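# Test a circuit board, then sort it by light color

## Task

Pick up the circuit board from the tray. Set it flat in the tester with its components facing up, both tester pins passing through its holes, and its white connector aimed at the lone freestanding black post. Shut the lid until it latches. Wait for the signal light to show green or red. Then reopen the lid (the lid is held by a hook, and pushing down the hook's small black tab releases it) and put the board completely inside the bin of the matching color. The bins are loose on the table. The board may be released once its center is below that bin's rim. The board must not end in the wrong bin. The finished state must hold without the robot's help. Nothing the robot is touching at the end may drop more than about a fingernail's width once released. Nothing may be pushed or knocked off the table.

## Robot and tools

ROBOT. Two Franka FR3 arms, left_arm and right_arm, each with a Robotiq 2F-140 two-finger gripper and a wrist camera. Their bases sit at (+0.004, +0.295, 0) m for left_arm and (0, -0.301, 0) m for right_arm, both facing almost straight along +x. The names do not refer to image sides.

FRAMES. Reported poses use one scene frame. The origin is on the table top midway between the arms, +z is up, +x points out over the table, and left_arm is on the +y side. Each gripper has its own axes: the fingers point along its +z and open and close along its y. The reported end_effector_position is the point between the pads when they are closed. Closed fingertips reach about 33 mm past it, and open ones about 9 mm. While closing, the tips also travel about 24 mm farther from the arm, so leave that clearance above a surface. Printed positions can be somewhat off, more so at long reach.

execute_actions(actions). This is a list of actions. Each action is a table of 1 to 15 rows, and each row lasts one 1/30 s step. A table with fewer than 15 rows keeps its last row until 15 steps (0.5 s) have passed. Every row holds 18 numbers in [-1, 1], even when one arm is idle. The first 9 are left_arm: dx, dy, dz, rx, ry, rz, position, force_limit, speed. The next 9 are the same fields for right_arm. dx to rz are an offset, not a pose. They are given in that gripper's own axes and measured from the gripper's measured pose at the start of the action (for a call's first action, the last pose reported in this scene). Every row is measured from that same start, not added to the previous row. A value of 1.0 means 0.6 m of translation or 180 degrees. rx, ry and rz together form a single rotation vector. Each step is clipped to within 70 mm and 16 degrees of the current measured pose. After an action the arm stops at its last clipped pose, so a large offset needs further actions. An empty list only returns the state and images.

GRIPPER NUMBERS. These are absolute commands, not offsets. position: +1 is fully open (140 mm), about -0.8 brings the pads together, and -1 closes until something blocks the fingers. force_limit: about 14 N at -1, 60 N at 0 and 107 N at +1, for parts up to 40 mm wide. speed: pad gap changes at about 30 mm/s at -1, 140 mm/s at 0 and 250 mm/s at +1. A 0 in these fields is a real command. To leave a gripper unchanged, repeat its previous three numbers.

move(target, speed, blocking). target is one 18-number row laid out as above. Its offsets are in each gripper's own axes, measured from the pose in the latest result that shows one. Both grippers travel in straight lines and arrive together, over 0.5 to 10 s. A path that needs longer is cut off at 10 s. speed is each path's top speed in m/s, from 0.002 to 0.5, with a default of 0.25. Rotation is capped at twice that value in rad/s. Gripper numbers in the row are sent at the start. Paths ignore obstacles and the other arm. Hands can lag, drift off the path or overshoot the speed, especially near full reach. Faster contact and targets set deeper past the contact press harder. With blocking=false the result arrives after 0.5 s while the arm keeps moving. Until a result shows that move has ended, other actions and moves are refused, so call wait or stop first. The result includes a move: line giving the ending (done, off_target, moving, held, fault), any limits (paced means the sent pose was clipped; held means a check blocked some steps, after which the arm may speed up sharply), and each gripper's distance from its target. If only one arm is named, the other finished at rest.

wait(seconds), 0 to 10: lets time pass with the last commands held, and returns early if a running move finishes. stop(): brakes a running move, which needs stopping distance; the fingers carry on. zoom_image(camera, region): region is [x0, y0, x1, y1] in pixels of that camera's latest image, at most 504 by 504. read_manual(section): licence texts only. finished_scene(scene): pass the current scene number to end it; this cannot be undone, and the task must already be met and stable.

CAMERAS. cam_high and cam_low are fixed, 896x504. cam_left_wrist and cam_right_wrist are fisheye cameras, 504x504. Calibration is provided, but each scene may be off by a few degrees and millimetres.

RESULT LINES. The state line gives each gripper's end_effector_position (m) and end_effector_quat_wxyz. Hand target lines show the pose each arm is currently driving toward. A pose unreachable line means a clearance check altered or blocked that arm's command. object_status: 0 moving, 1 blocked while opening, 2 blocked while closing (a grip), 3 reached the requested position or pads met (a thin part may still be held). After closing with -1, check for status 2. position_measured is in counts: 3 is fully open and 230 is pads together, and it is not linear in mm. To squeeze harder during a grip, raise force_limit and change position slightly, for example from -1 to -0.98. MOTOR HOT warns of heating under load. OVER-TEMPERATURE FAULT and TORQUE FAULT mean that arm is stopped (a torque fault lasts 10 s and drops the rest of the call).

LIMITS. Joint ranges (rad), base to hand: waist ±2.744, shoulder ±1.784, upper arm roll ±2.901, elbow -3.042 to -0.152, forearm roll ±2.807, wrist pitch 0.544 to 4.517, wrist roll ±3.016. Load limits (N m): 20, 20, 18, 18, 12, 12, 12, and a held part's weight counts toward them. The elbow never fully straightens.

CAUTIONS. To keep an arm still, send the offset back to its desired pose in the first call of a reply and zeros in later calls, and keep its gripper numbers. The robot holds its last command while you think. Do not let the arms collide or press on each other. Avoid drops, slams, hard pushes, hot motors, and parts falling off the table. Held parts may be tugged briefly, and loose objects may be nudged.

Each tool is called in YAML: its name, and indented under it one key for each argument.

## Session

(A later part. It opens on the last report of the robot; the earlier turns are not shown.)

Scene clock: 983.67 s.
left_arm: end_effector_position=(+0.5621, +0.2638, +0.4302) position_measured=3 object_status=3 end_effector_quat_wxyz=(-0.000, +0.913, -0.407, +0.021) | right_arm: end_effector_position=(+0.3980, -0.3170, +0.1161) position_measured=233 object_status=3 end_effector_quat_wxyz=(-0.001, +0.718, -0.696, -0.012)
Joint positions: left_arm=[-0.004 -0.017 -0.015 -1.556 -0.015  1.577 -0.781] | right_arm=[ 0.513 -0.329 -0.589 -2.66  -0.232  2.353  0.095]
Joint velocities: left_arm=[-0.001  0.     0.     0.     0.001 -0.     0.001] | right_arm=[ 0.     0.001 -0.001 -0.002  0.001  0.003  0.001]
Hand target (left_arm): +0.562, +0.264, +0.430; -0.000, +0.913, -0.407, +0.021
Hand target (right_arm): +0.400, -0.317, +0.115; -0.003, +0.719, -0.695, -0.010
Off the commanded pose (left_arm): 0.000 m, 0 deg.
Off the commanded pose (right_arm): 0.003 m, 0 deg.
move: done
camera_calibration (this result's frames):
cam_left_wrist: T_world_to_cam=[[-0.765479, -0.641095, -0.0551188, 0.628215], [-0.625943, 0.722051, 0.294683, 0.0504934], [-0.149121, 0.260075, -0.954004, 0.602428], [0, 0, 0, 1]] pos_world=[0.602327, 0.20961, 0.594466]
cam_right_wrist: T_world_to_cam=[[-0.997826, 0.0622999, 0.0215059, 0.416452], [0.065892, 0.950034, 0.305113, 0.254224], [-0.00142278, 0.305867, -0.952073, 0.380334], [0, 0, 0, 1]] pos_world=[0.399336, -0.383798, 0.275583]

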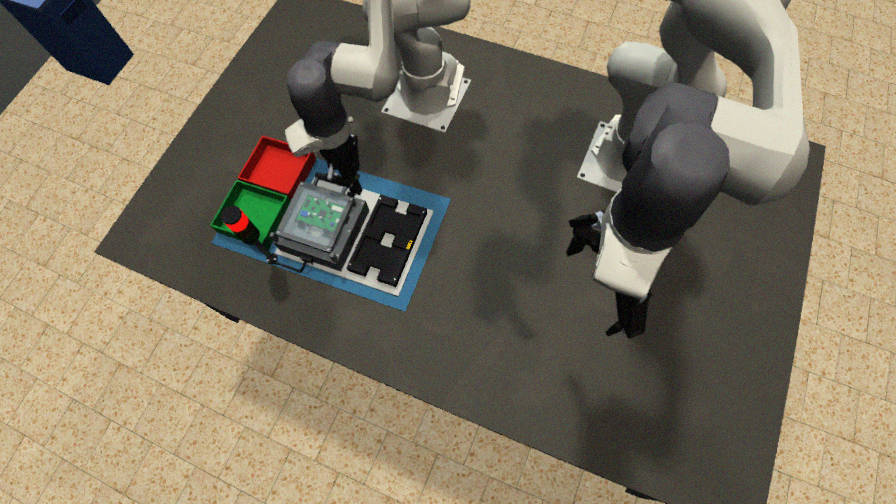

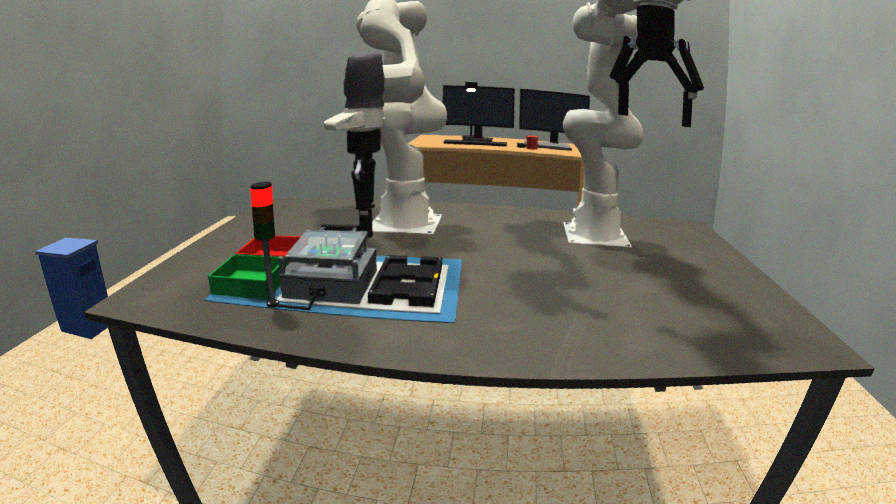

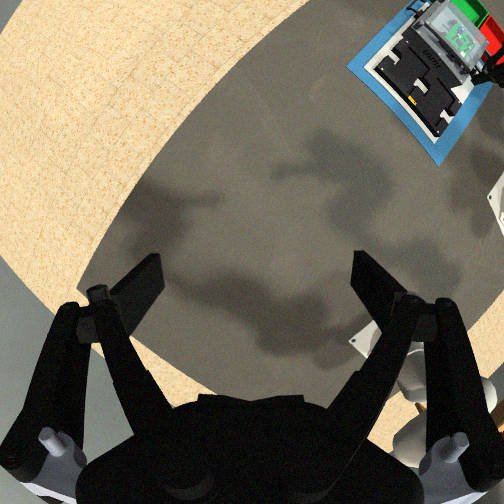

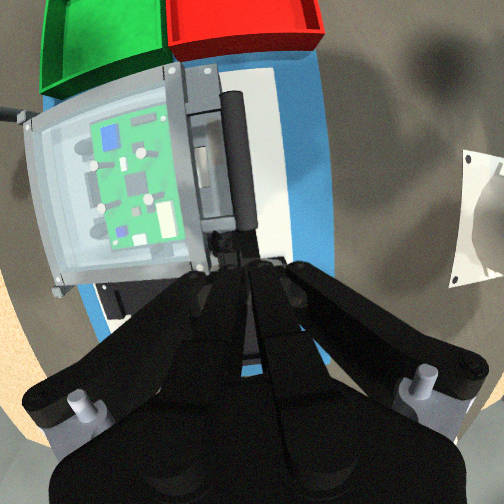

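move:
  target: [0,0,0,0,0,0,1,0,0, 0,0,-0.07,0,0,0,-1,0,0]
  speed: 0.05

move:
  target: [0,0,0,0,0,0,1,0,0, 0.105,-0.008,0,0,0,0,-0.5,0,-0.3]
  speed: 0.1

zoom_image:
  camera: "cam_right_wrist"
  region: [170,140,330,300]

zoom_image:
  camera: "cam_low"
  region: [280,170,400,290]

Scene clock: 1013.40 s.
left_arm: end_effector_position=(+0.5621, +0.2638, +0.4302) position_measured=3 object_status=3 end_effector_quat_wxyz=(-0.000, +0.913, -0.407, +0.021) | right_arm: end_effector_position=(+0.3999, -0.3176, +0.1569) position_measured=233 object_status=3 end_effector_quat_wxyz=(-0.002, +0.719, -0.695, -0.011)
Joint positions: left_arm=[-0.004 -0.017 -0.015 -1.556 -0.015  1.577 -0.781] | right_arm=[ 0.494 -0.41  -0.552 -2.609 -0.243  2.226  0.106]
Joint velocities: left_arm=[-0.    -0.    -0.     0.001 -0.002 -0.    -0.002] | right_arm=[-0.002 -0.     0.001 -0.001  0.    -0.01   0.003]
Hand target (left_arm): +0.562, +0.264, +0.430; -0.000, +0.913, -0.407, +0.021
Hand target (right_arm): +0.399, -0.318, +0.158; -0.001, +0.718, -0.696, -0.012
Off the commanded pose (left_arm): 0.000 m, 0 deg.
Off the commanded pose (right_arm): 0.002 m, 0 deg.
move: done
camera_calibration (this result's frames):
cam_left_wrist: T_world_to_cam=[[-0.765479, -0.641095, -0.0551188, 0.628215], [-0.625943, 0.722051, 0.294683, 0.0504934], [-0.149121, 0.260075, -0.954004, 0.602428], [0, 0, 0, 1]] pos_world=[0.602327, 0.20961, 0.594466]
cam_right_wrist: T_world_to_cam=[[-0.998095, 0.0587888, 0.0187146, 0.41698], [0.0616952, 0.949815, 0.306667, 0.24356], [0.000253188, 0.307237, -0.951633, 0.419084], [0, 0, 0, 1]] pos_world=[0.401053, -0.384609, 0.316319]

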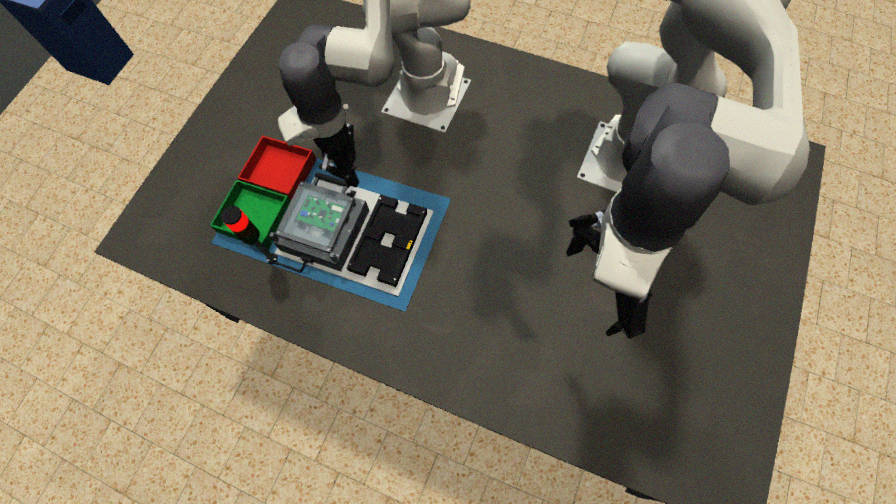

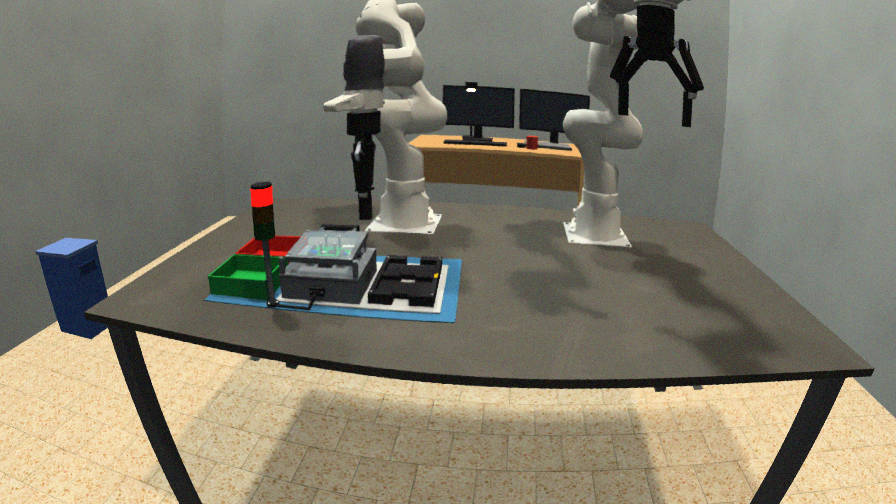

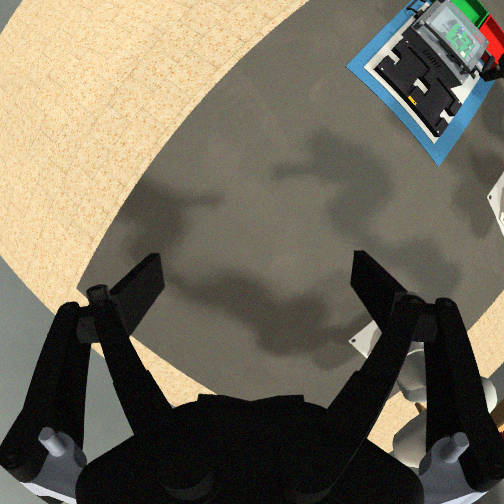

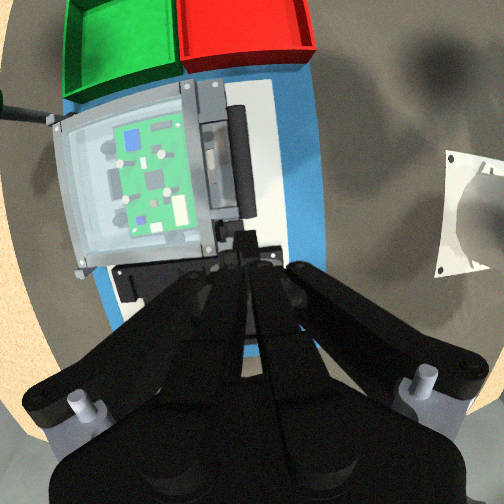

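Scene clock: 1014.60 s.
left_arm: end_effector_position=(+0.5621, +0.2638, +0.4302) position_measured=3 object_status=3 end_effector_quat_wxyz=(-0.000, +0.913, -0.407, +0.021) | right_arm: end_effector_position=(+0.4062, -0.3789, +0.1556) position_measured=192 object_status=3 end_effector_quat_wxyz=(-0.004, +0.714, -0.700, -0.011)
Joint positions: left_arm=[-0.004 -0.017 -0.015 -1.556 -0.015  1.577 -0.781] | right_arm=[ 0.475 -0.391 -0.678 -2.569 -0.281  2.226 -0.001]
Joint velocities: left_arm=[ 0.001  0.    -0.    -0.     0.001 -0.001 -0.   ] | right_arm=[ 0.004 -0.    -0.002  0.001 -0.002 -0.001 -0.029]
Hand target (left_arm): +0.562, +0.264, +0.430; -0.000, +0.913, -0.407, +0.021
Hand target (right_arm): +0.405, -0.380, +0.155; -0.002, +0.719, -0.695, -0.012
Off the commanded pose (left_arm): 0.000 m, 0 deg.
Off the commanded pose (right_arm): 0.002 m, 1 deg.
move: done
camera_calibration (this result's frames):
cam_left_wrist: T_world_to_cam=[[-0.765479, -0.641095, -0.0551186, 0.628215], [-0.625943, 0.722051, 0.294683, 0.0504934], [-0.149121, 0.260075, -0.954004, 0.602429], [0, 0, 0, 1]] pos_world=[0.602327, 0.20961, 0.594466]
cam_right_wrist: T_world_to_cam=[[-0.99729, 0.0718533, 0.0157904, 0.43196], [0.0732096, 0.948146, 0.309287, 0.296144], [0.00725171, 0.309605, -0.950837, 0.434611], [0, 0, 0, 1]] pos_world=[0.405958, -0.446384, 0.31483]

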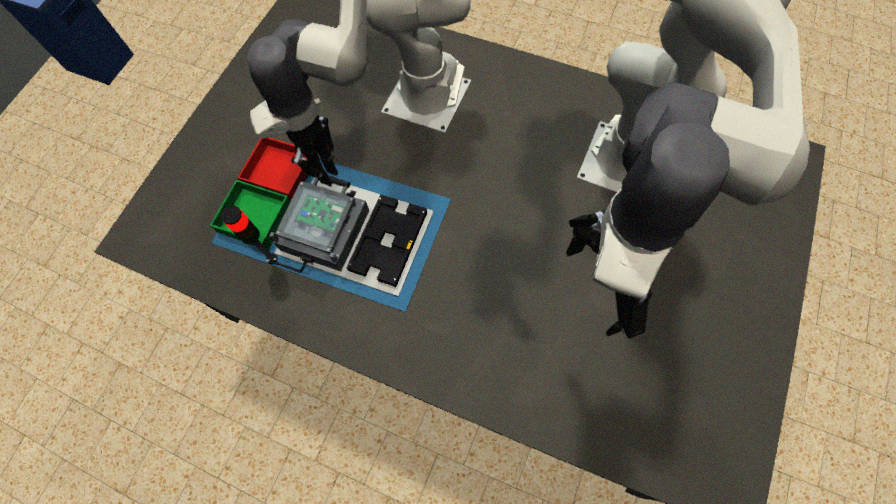

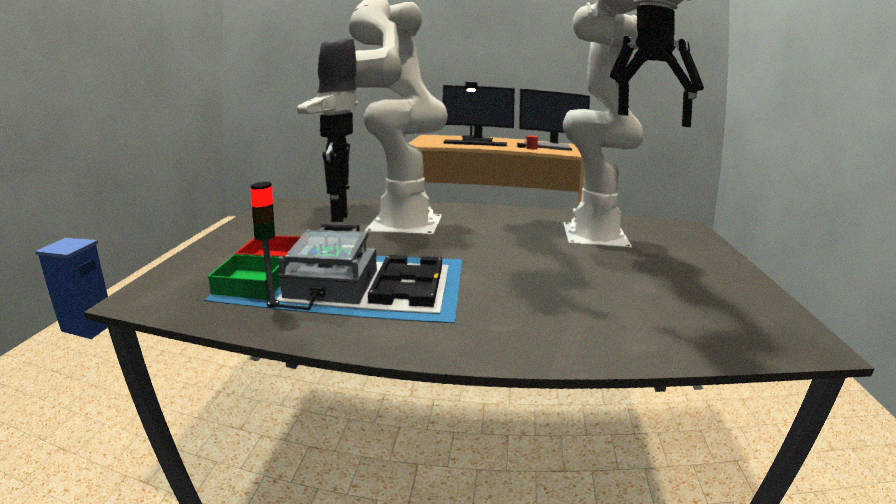

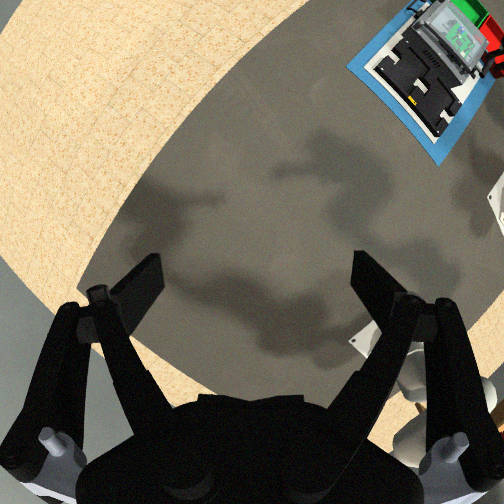

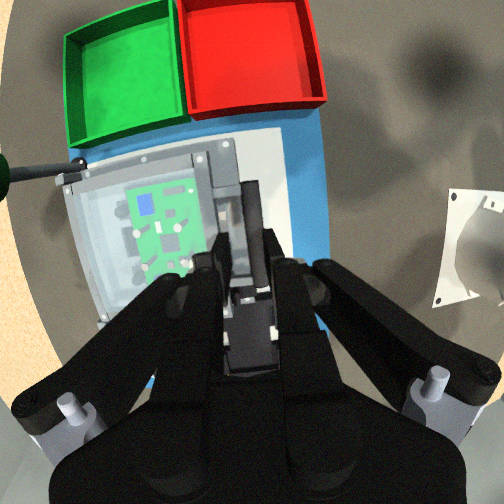

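Region (170, 140, 330, 300) of cam_right_wrist's 504x504 image, scaled by 3.150, with more detail than that image has.

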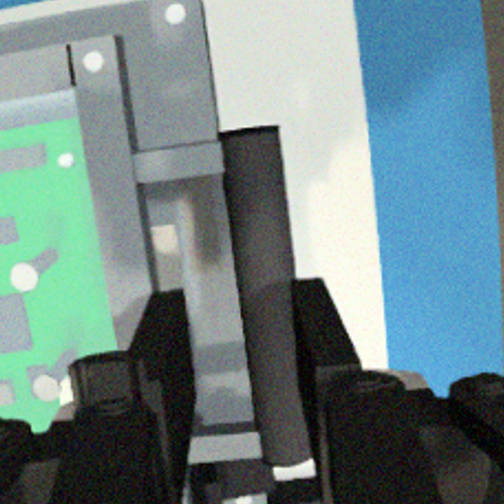

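Region (280, 170, 400, 290) of cam_low's 896x504 image, scaled by 4.200, with more detail than that image has.

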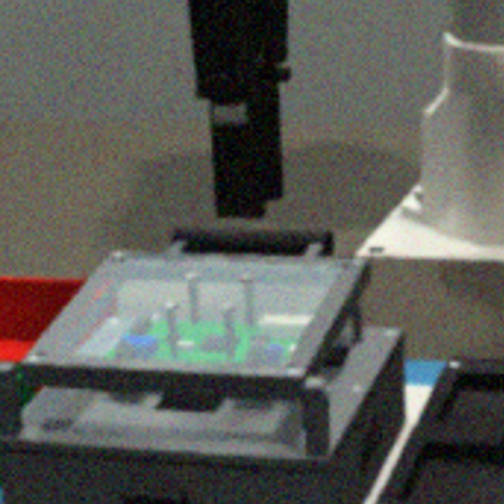

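move:
  target: [0,0,0,0,0,0,1,0,0, 0,0.015,0.025,0,0,-0.013,-0.5,0,-0.3]
  speed: 0.04

zoom_image:
  camera: "cam_right_wrist"
  region: [170,170,330,330]

zoom_image:
  camera: "cam_low"
  region: [280,170,400,290]

zoom_image:
  camera: "cam_high"
  region: [280,140,380,240]

Scene clock: 1039.80 s.
left_arm: end_effector_position=(+0.5621, +0.2638, +0.4302) position_measured=3 object_status=3 end_effector_quat_wxyz=(-0.000, +0.913, -0.407, +0.021) | right_arm: end_effector_position=(+0.3954, -0.3776, +0.1404) position_measured=192 object_status=3 end_effector_quat_wxyz=(-0.002, +0.726, -0.688, -0.014)
Joint positions: left_arm=[-0.004 -0.017 -0.015 -1.556 -0.015  1.577 -0.781] | right_arm=[ 0.476 -0.395 -0.692 -2.613 -0.298  2.259 -0.024]
Joint velocities: left_arm=[-0.001  0.001  0.001 -0.001  0.001 -0.    -0.001] | right_arm=[-0.001 -0.003 -0.004 -0.002 -0.006  0.02  -0.015]
Hand target (left_arm): +0.562, +0.264, +0.430; -0.000, +0.913, -0.407, +0.021
Hand target (right_arm): +0.397, -0.378, +0.141; -0.005, +0.729, -0.685, -0.011
Off the commanded pose (left_arm): 0.000 m, 0 deg.
Off the commanded pose (right_arm): 0.002 m, 1 deg.
move: done
camera_calibration (this result's frames):
cam_left_wrist: T_world_to_cam=[[-0.765479, -0.641095, -0.0551188, 0.628215], [-0.625943, 0.722051, 0.294683, 0.0504935], [-0.149121, 0.260075, -0.954004, 0.602429], [0, 0, 0, 1]] pos_world=[0.602327, 0.20961, 0.594466]
cam_right_wrist: T_world_to_cam=[[-0.998973, 0.0396498, 0.0219333, 0.408943], [0.0445004, 0.949688, 0.31002, 0.312227], [-0.00853752, 0.310678, -0.950477, 0.426463], [0, 0, 0, 1]] pos_world=[0.39827, -0.445226, 0.299578]

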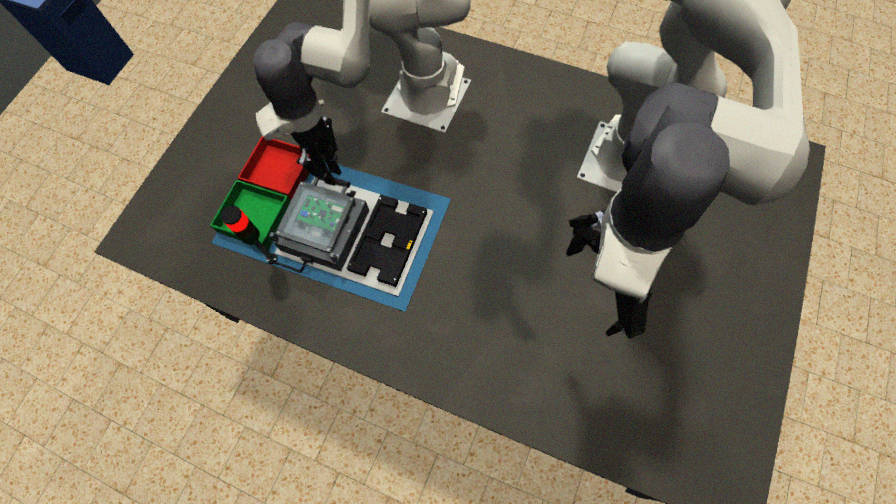

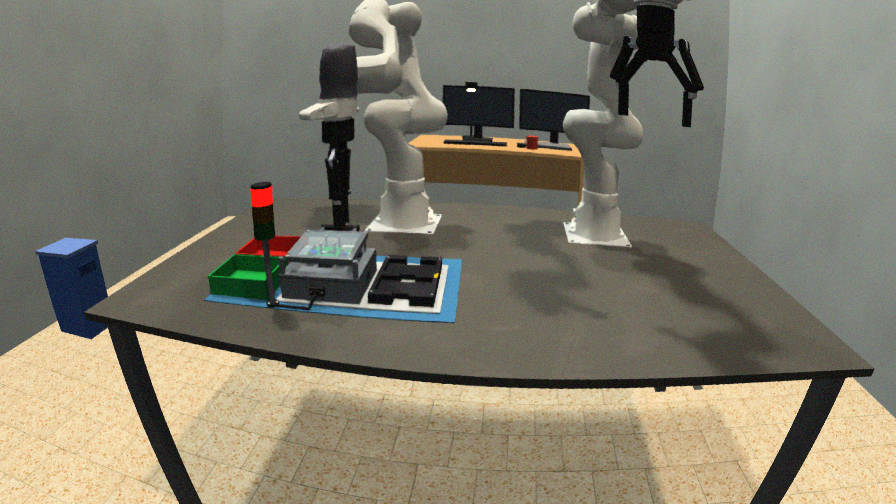

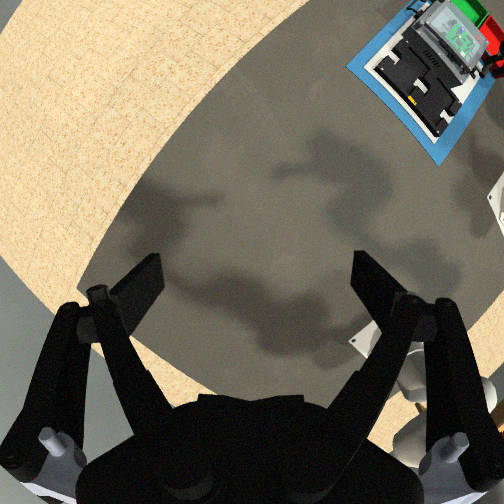

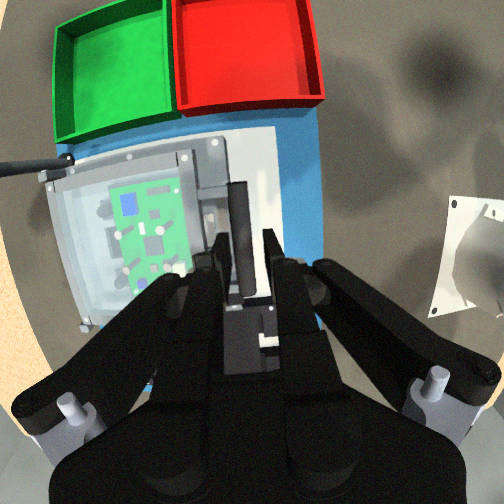

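Region (170, 170, 330, 330) of cam_right_wrist's 504x504 image, scaled by 3.150, with more detail than that image has.

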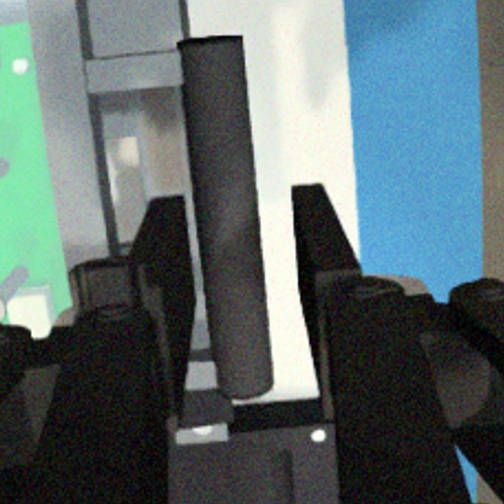

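Region (280, 170, 400, 290) of cam_low's 896x504 image, scaled by 4.200, with more detail than that image has.

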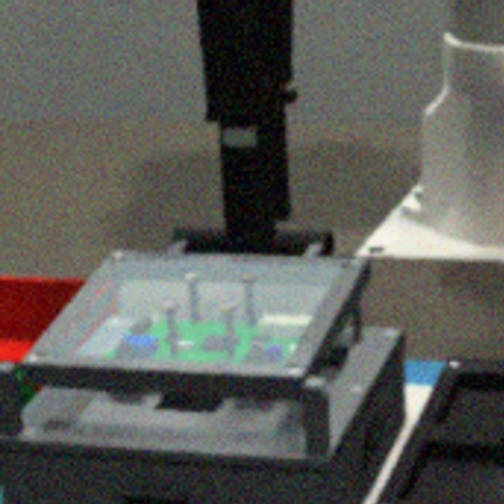

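Region (280, 140, 380, 240) of cam_high's 896x504 image, scaled by 5.040, with more detail than that image has.

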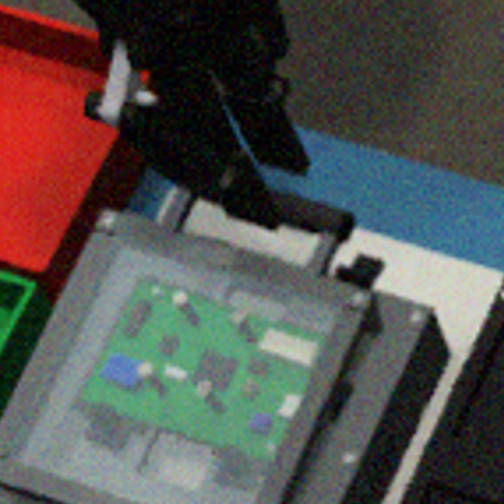

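move:
  target: [0,0,0,0,0,0,1,0,0, 0,-0.007,0.034,0,0,0,-0.5,0,-0.3]
  speed: 0.02

zoom_image:
  camera: "cam_right_wrist"
  region: [170,170,330,330]

zoom_image:
  camera: "cam_high"
  region: [280,140,380,240]

Scene clock: 1048.93 s.
left_arm: end_effector_position=(+0.5621, +0.2638, +0.4302) position_measured=3 object_status=3 end_effector_quat_wxyz=(-0.000, +0.913, -0.407, +0.021) | right_arm: end_effector_position=(+0.3980, -0.3775, +0.1209) position_measured=192 object_status=3 end_effector_quat_wxyz=(-0.001, +0.724, -0.689, -0.014)
Joint positions: left_arm=[-0.004 -0.017 -0.015 -1.556 -0.015  1.577 -0.781] | right_arm=[ 0.497 -0.34  -0.72  -2.624 -0.281  2.32  -0.035]
Joint velocities: left_arm=[-0.001 -0.001  0.     0.002  0.    -0.     0.001] | right_arm=[ 0.005  0.    -0.006  0.001  0.002  0.015 -0.004]
Hand target (left_arm): +0.562, +0.264, +0.430; -0.000, +0.913, -0.407, +0.021
Hand target (right_arm): +0.399, -0.377, +0.120; -0.002, +0.726, -0.688, -0.014
Off the commanded pose (left_arm): 0.000 m, 0 deg.
Off the commanded pose (right_arm): 0.002 m, 0 deg.
move: done
camera_calibration (this result's frames):
cam_left_wrist: T_world_to_cam=[[-0.76548, -0.641095, -0.0551188, 0.628215], [-0.625942, 0.722051, 0.294683, 0.0504932], [-0.149121, 0.260075, -0.954004, 0.602428], [0, 0, 0, 1]] pos_world=[0.602327, 0.20961, 0.594466]
cam_right_wrist: T_world_to_cam=[[-0.998729, 0.04351, 0.0254602, 0.412896], [0.0492465, 0.950031, 0.308247, 0.316452], [-0.0107762, 0.309109, -0.950966, 0.408229], [0, 0, 0, 1]] pos_world=[0.401186, -0.444791, 0.280154]

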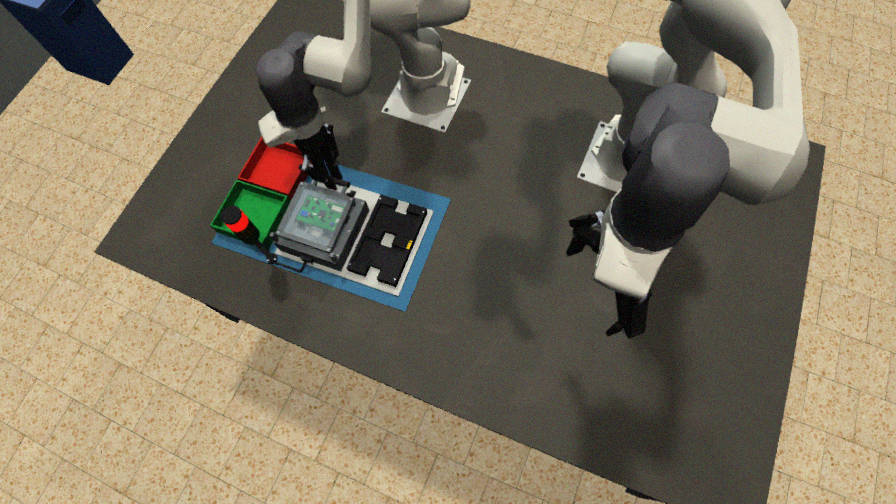

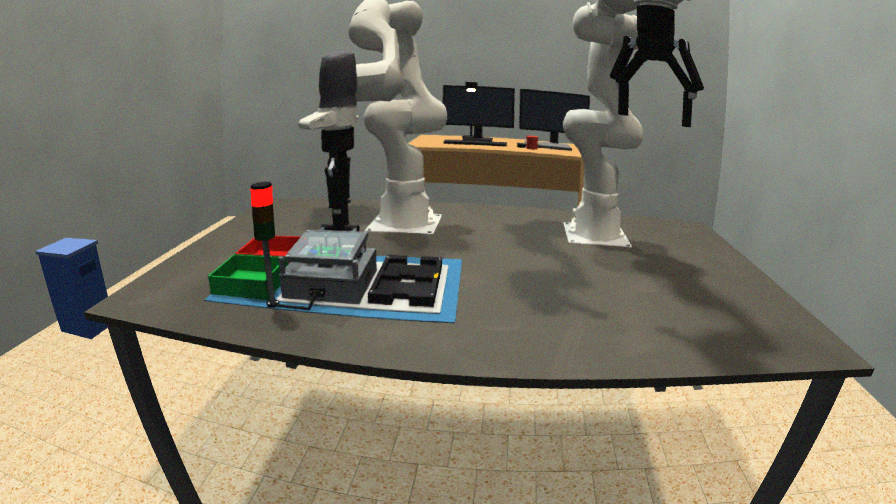

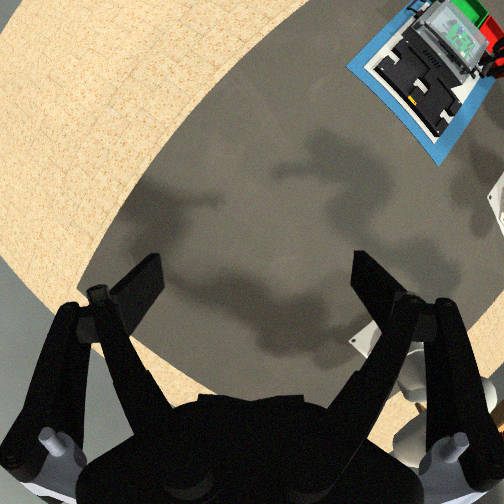

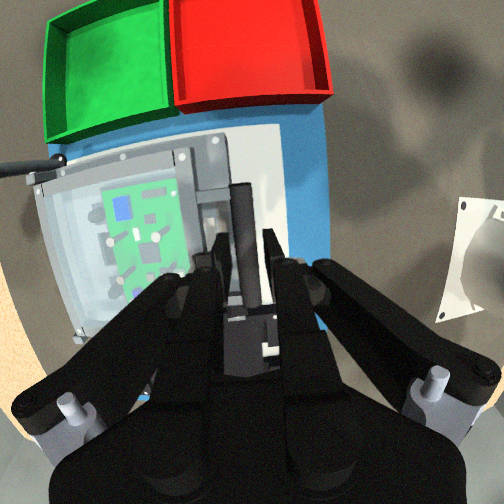

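Region (170, 170, 330, 330) of cam_right_wrist's 504x504 image, scaled by 3.150, with more detail than that image has.

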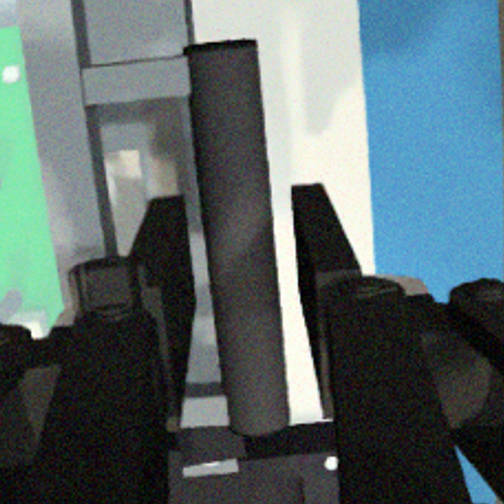

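Region (280, 140, 380, 240) of cam_high's 896x504 image, scaled by 5.040, with more detail than that image has.

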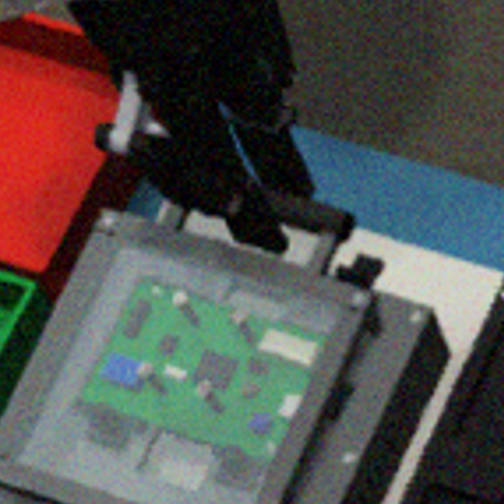

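execute_actions:
  actions:
    - [[0,0,0,0,0,0,1,0,0, 0,0,0,0,0,0,-1,-1,-0.6]]
    - [[0,0,0,0,0,0,1,0,0, 0,0,0,0,0,0,-1,-1,-0.6]]

Scene clock: 1052.77 s.
left_arm: end_effector_position=(+0.5621, +0.2638, +0.4302) position_measured=3 object_status=3 end_effector_quat_wxyz=(-0.000, +0.913, -0.407, +0.021) | right_arm: end_effector_position=(+0.3981, -0.3774, +0.1208) position_measured=207 object_status=2 end_effector_quat_wxyz=(-0.001, +0.725, -0.689, -0.014)
Joint positions: left_arm=[-0.004 -0.017 -0.015 -1.556 -0.015  1.577 -0.781] | right_arm=[ 0.498 -0.34  -0.72  -2.625 -0.281  2.321 -0.036]
Joint velocities: left_arm=[-0.001  0.002 -0.001  0.001  0.001  0.     0.   ] | right_arm=[-0.     0.001  0.001  0.     0.    -0.001 -0.001]
Hand target (left_arm): +0.562, +0.264, +0.430; -0.000, +0.913, -0.407, +0.021
Hand target (right_arm): +0.398, -0.377, +0.121; -0.001, +0.725, -0.689, -0.014
Off the commanded pose (left_arm): 0.000 m, 0 deg.
Off the commanded pose (right_arm): 0.000 m, 0 deg.
camera_calibration (this result's frames):
cam_left_wrist: T_world_to_cam=[[-0.765479, -0.641096, -0.0551186, 0.628215], [-0.625943, 0.722051, 0.294683, 0.0504934], [-0.149121, 0.260075, -0.954004, 0.602429], [0, 0, 0, 1]] pos_world=[0.602327, 0.209611, 0.594466]
cam_right_wrist: T_world_to_cam=[[-0.998796, 0.0422996, 0.0248391, 0.412675], [0.0479074, 0.949974, 0.308633, 0.31688], [-0.0105415, 0.309452, -0.950857, 0.408076], [0, 0, 0, 1]] pos_world=[0.401299, -0.444764, 0.279971]

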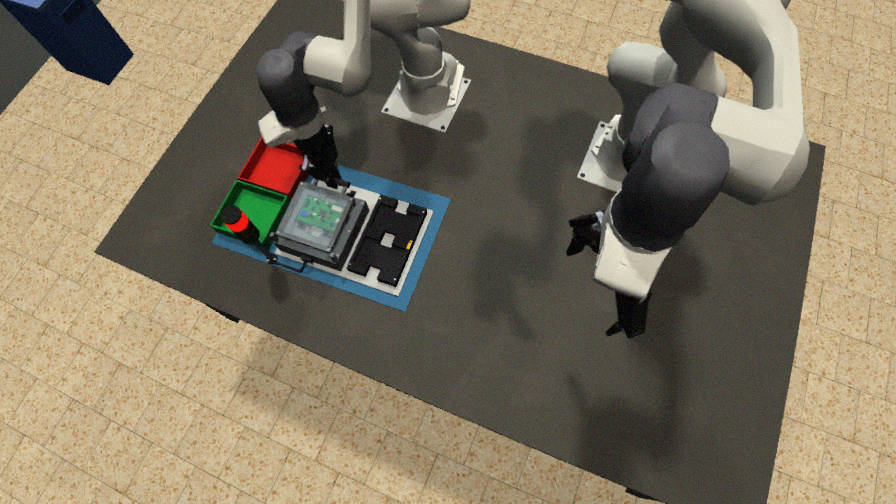

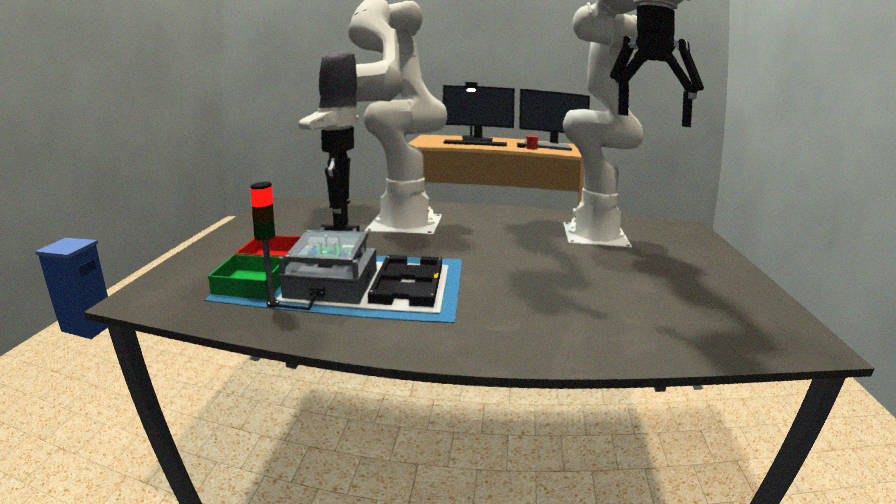

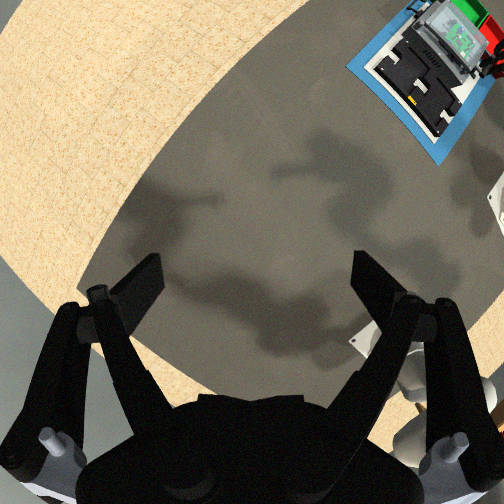

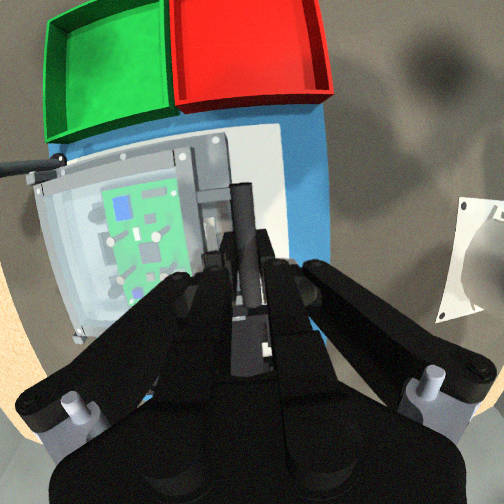

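move:
  target: [0,0,0,0,0,0,1,0,0, 0,-0.011,-0.06,0,0,0,-1,-1,-0.6]
  speed: 0.04

move:
  target: [0,0,0,0,0,0,1,0,0, 0,-0.032,-0.077,0,0,0,-1,-1,-0.6]
  speed: 0.05

zoom_image:
  camera: "cam_low"
  region: [230,130,400,320]

zoom_image:
  camera: "cam_high"
  region: [240,130,400,290]

Scene clock: 1063.40 s.
left_arm: end_effector_position=(+0.5621, +0.2638, +0.4302) position_measured=3 object_status=3 end_effector_quat_wxyz=(-0.000, +0.913, -0.407, +0.021) | right_arm: end_effector_position=(+0.4031, -0.3779, +0.1520) position_measured=207 object_status=2 end_effector_quat_wxyz=(+0.002, +0.727, -0.687, -0.017)
Joint positions: left_arm=[-0.004 -0.017 -0.015 -1.556 -0.015  1.577 -0.781] | right_arm=[ 0.492 -0.382 -0.691 -2.566 -0.282  2.216 -0.031]
Joint velocities: left_arm=[ 0.001  0.001  0.002 -0.    -0.     0.    -0.   ] | right_arm=[ 0.001  0.001  0.002  0.005  0.001 -0.005  0.001]
Hand target (left_arm): +0.562, +0.264, +0.430; -0.000, +0.913, -0.407, +0.021
Hand target (right_arm): +0.406, -0.379, +0.156; -0.001, +0.724, -0.689, -0.014
Off the commanded pose (left_arm): 0.000 m, 0 deg.
Off the commanded pose (right_arm): 0.005 m, 1 deg.
move: off_target (right_arm)
camera_calibration (this result's frames):
cam_left_wrist: T_world_to_cam=[[-0.765479, -0.641095, -0.0551188, 0.628215], [-0.625943, 0.722051, 0.294683, 0.0504934], [-0.149121, 0.260075, -0.954004, 0.602429], [0, 0, 0, 1]] pos_world=[0.602327, 0.20961, 0.594466]
cam_right_wrist: T_world_to_cam=[[-0.998809, 0.0367421, 0.0321173, 0.413659], [0.0448412, 0.950673, 0.306937, 0.309264], [-0.0192555, 0.308012, -0.951188, 0.44098], [0, 0, 0, 1]] pos_world=[0.40779, -0.445034, 0.311244]

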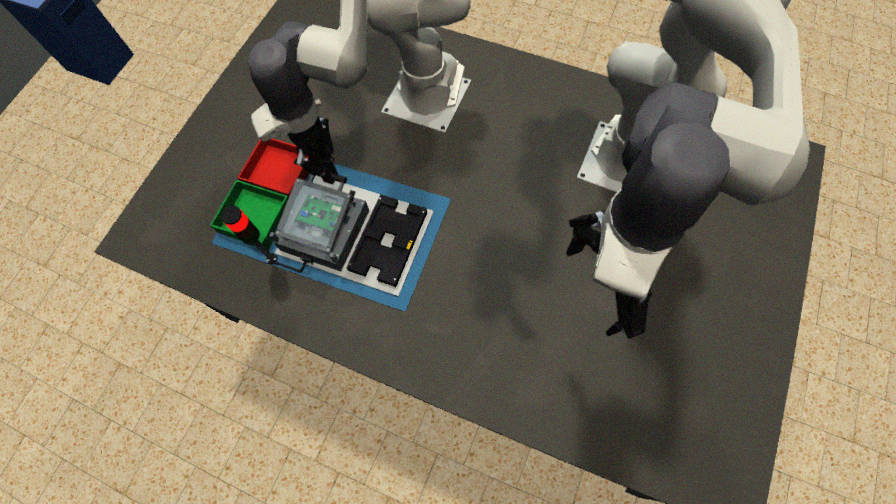

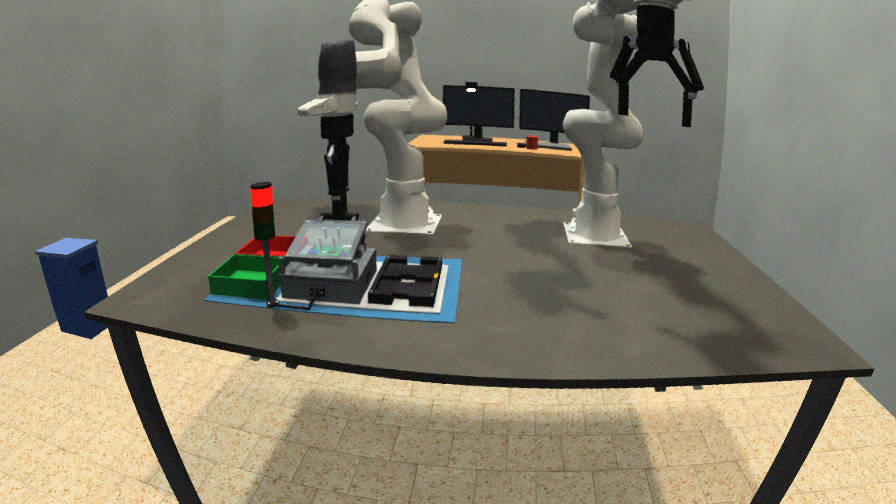

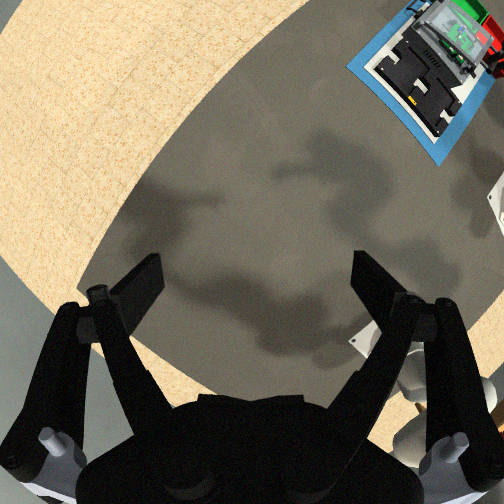

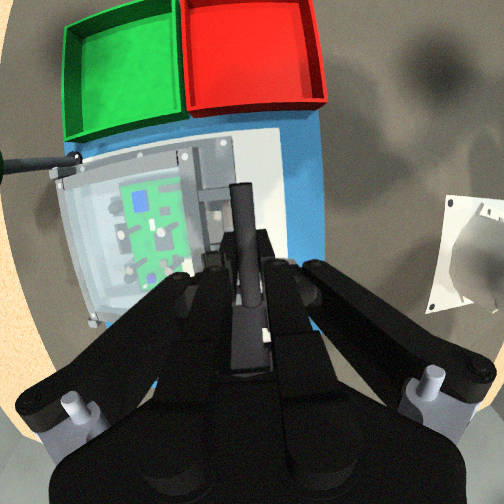

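Scene clock: 1064.73 s.
left_arm: end_effector_position=(+0.5621, +0.2638, +0.4302) position_measured=3 object_status=3 end_effector_quat_wxyz=(-0.000, +0.913, -0.407, +0.021) | right_arm: end_effector_position=(+0.4177, -0.3787, +0.1920) position_measured=207 object_status=2 end_effector_quat_wxyz=(+0.009, +0.725, -0.688, -0.022)
Joint positions: left_arm=[-0.004 -0.017 -0.015 -1.556 -0.015  1.577 -0.781] | right_arm=[ 0.514 -0.381 -0.678 -2.45  -0.257  2.086 -0.032]
Joint velocities: left_arm=[-0.001  0.     0.001  0.001  0.    -0.001 -0.001] | right_arm=[ 0.002 -0.001  0.002  0.005  0.    -0.005  0.001]
Hand target (left_arm): +0.562, +0.264, +0.430; -0.000, +0.913, -0.407, +0.021
Hand target (right_arm): +0.424, -0.379, +0.197; +0.003, +0.726, -0.687, -0.016
Off the commanded pose (left_arm): 0.000 m, 0 deg.
Off the commanded pose (right_arm): 0.008 m, 1 deg.
move: off_target (right_arm)
camera_calibration (this result's frames):
cam_left_wrist: T_world_to_cam=[[-0.765479, -0.641095, -0.0551188, 0.628215], [-0.625943, 0.722051, 0.294683, 0.0504935], [-0.149121, 0.260075, -0.954004, 0.602428], [0, 0, 0, 1]] pos_world=[0.602327, 0.20961, 0.594466]
cam_right_wrist: T_world_to_cam=[[-0.997994, 0.0400832, 0.0490081, 0.424689], [0.0531343, 0.951167, 0.304069, 0.294344], [-0.0344268, 0.306063, -0.951389, 0.485263], [0, 0, 0, 1]] pos_world=[0.424903, -0.445514, 0.351359]

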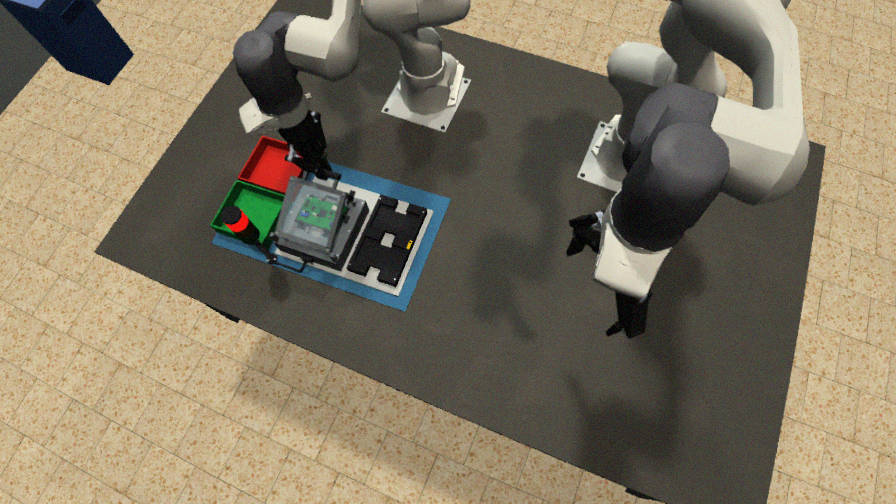

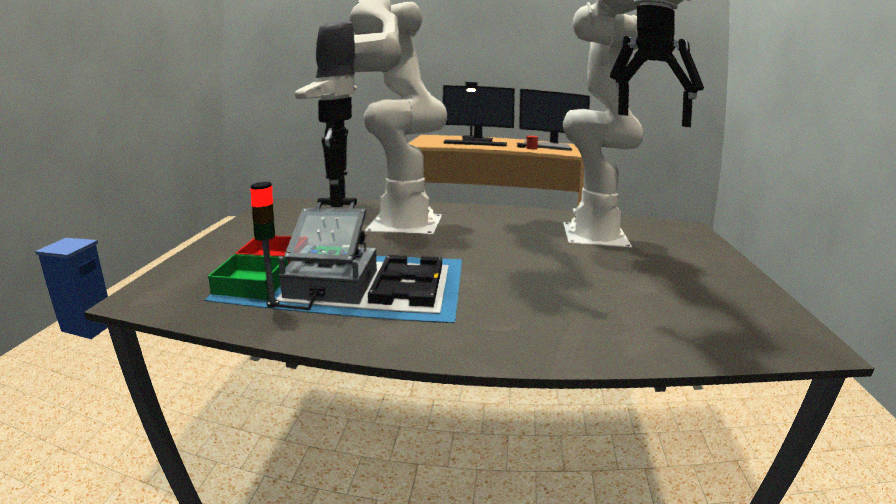

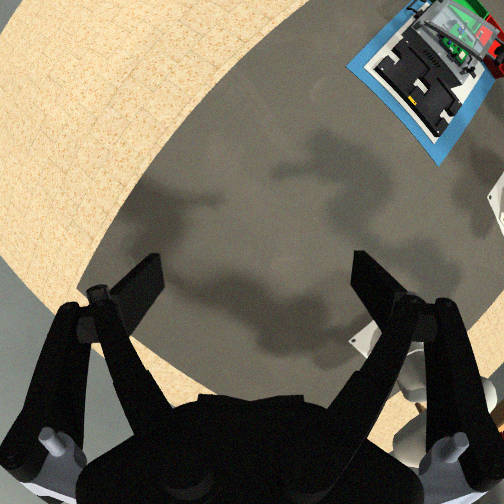

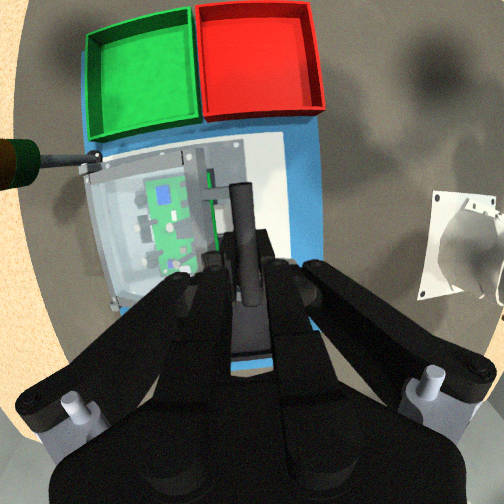

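Region (230, 130, 400, 320) of cam_low's 896x504 image, scaled by 2.653, with more detail than that image has; it fills the left 451 columns of this view, and the rest is white.

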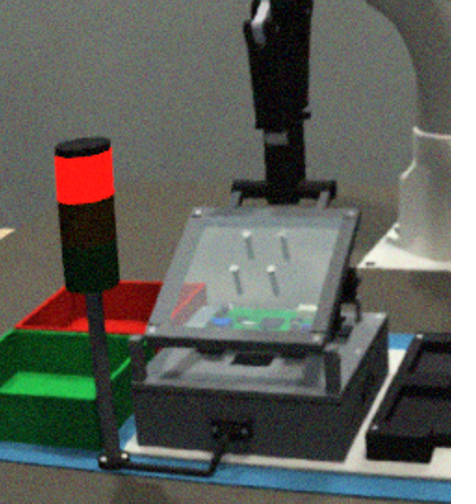

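Region (240, 130, 400, 290) of cam_high's 896x504 image, scaled by 3.150, with more detail than that image has.

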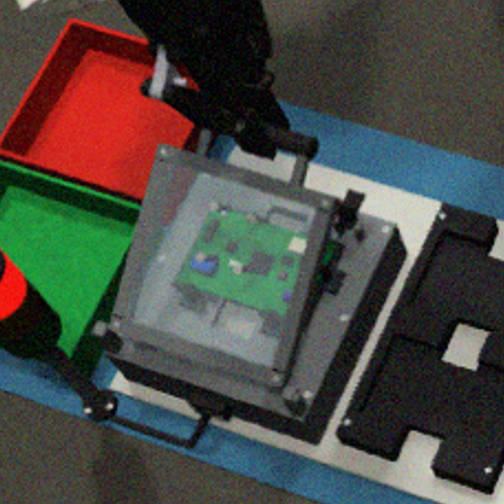

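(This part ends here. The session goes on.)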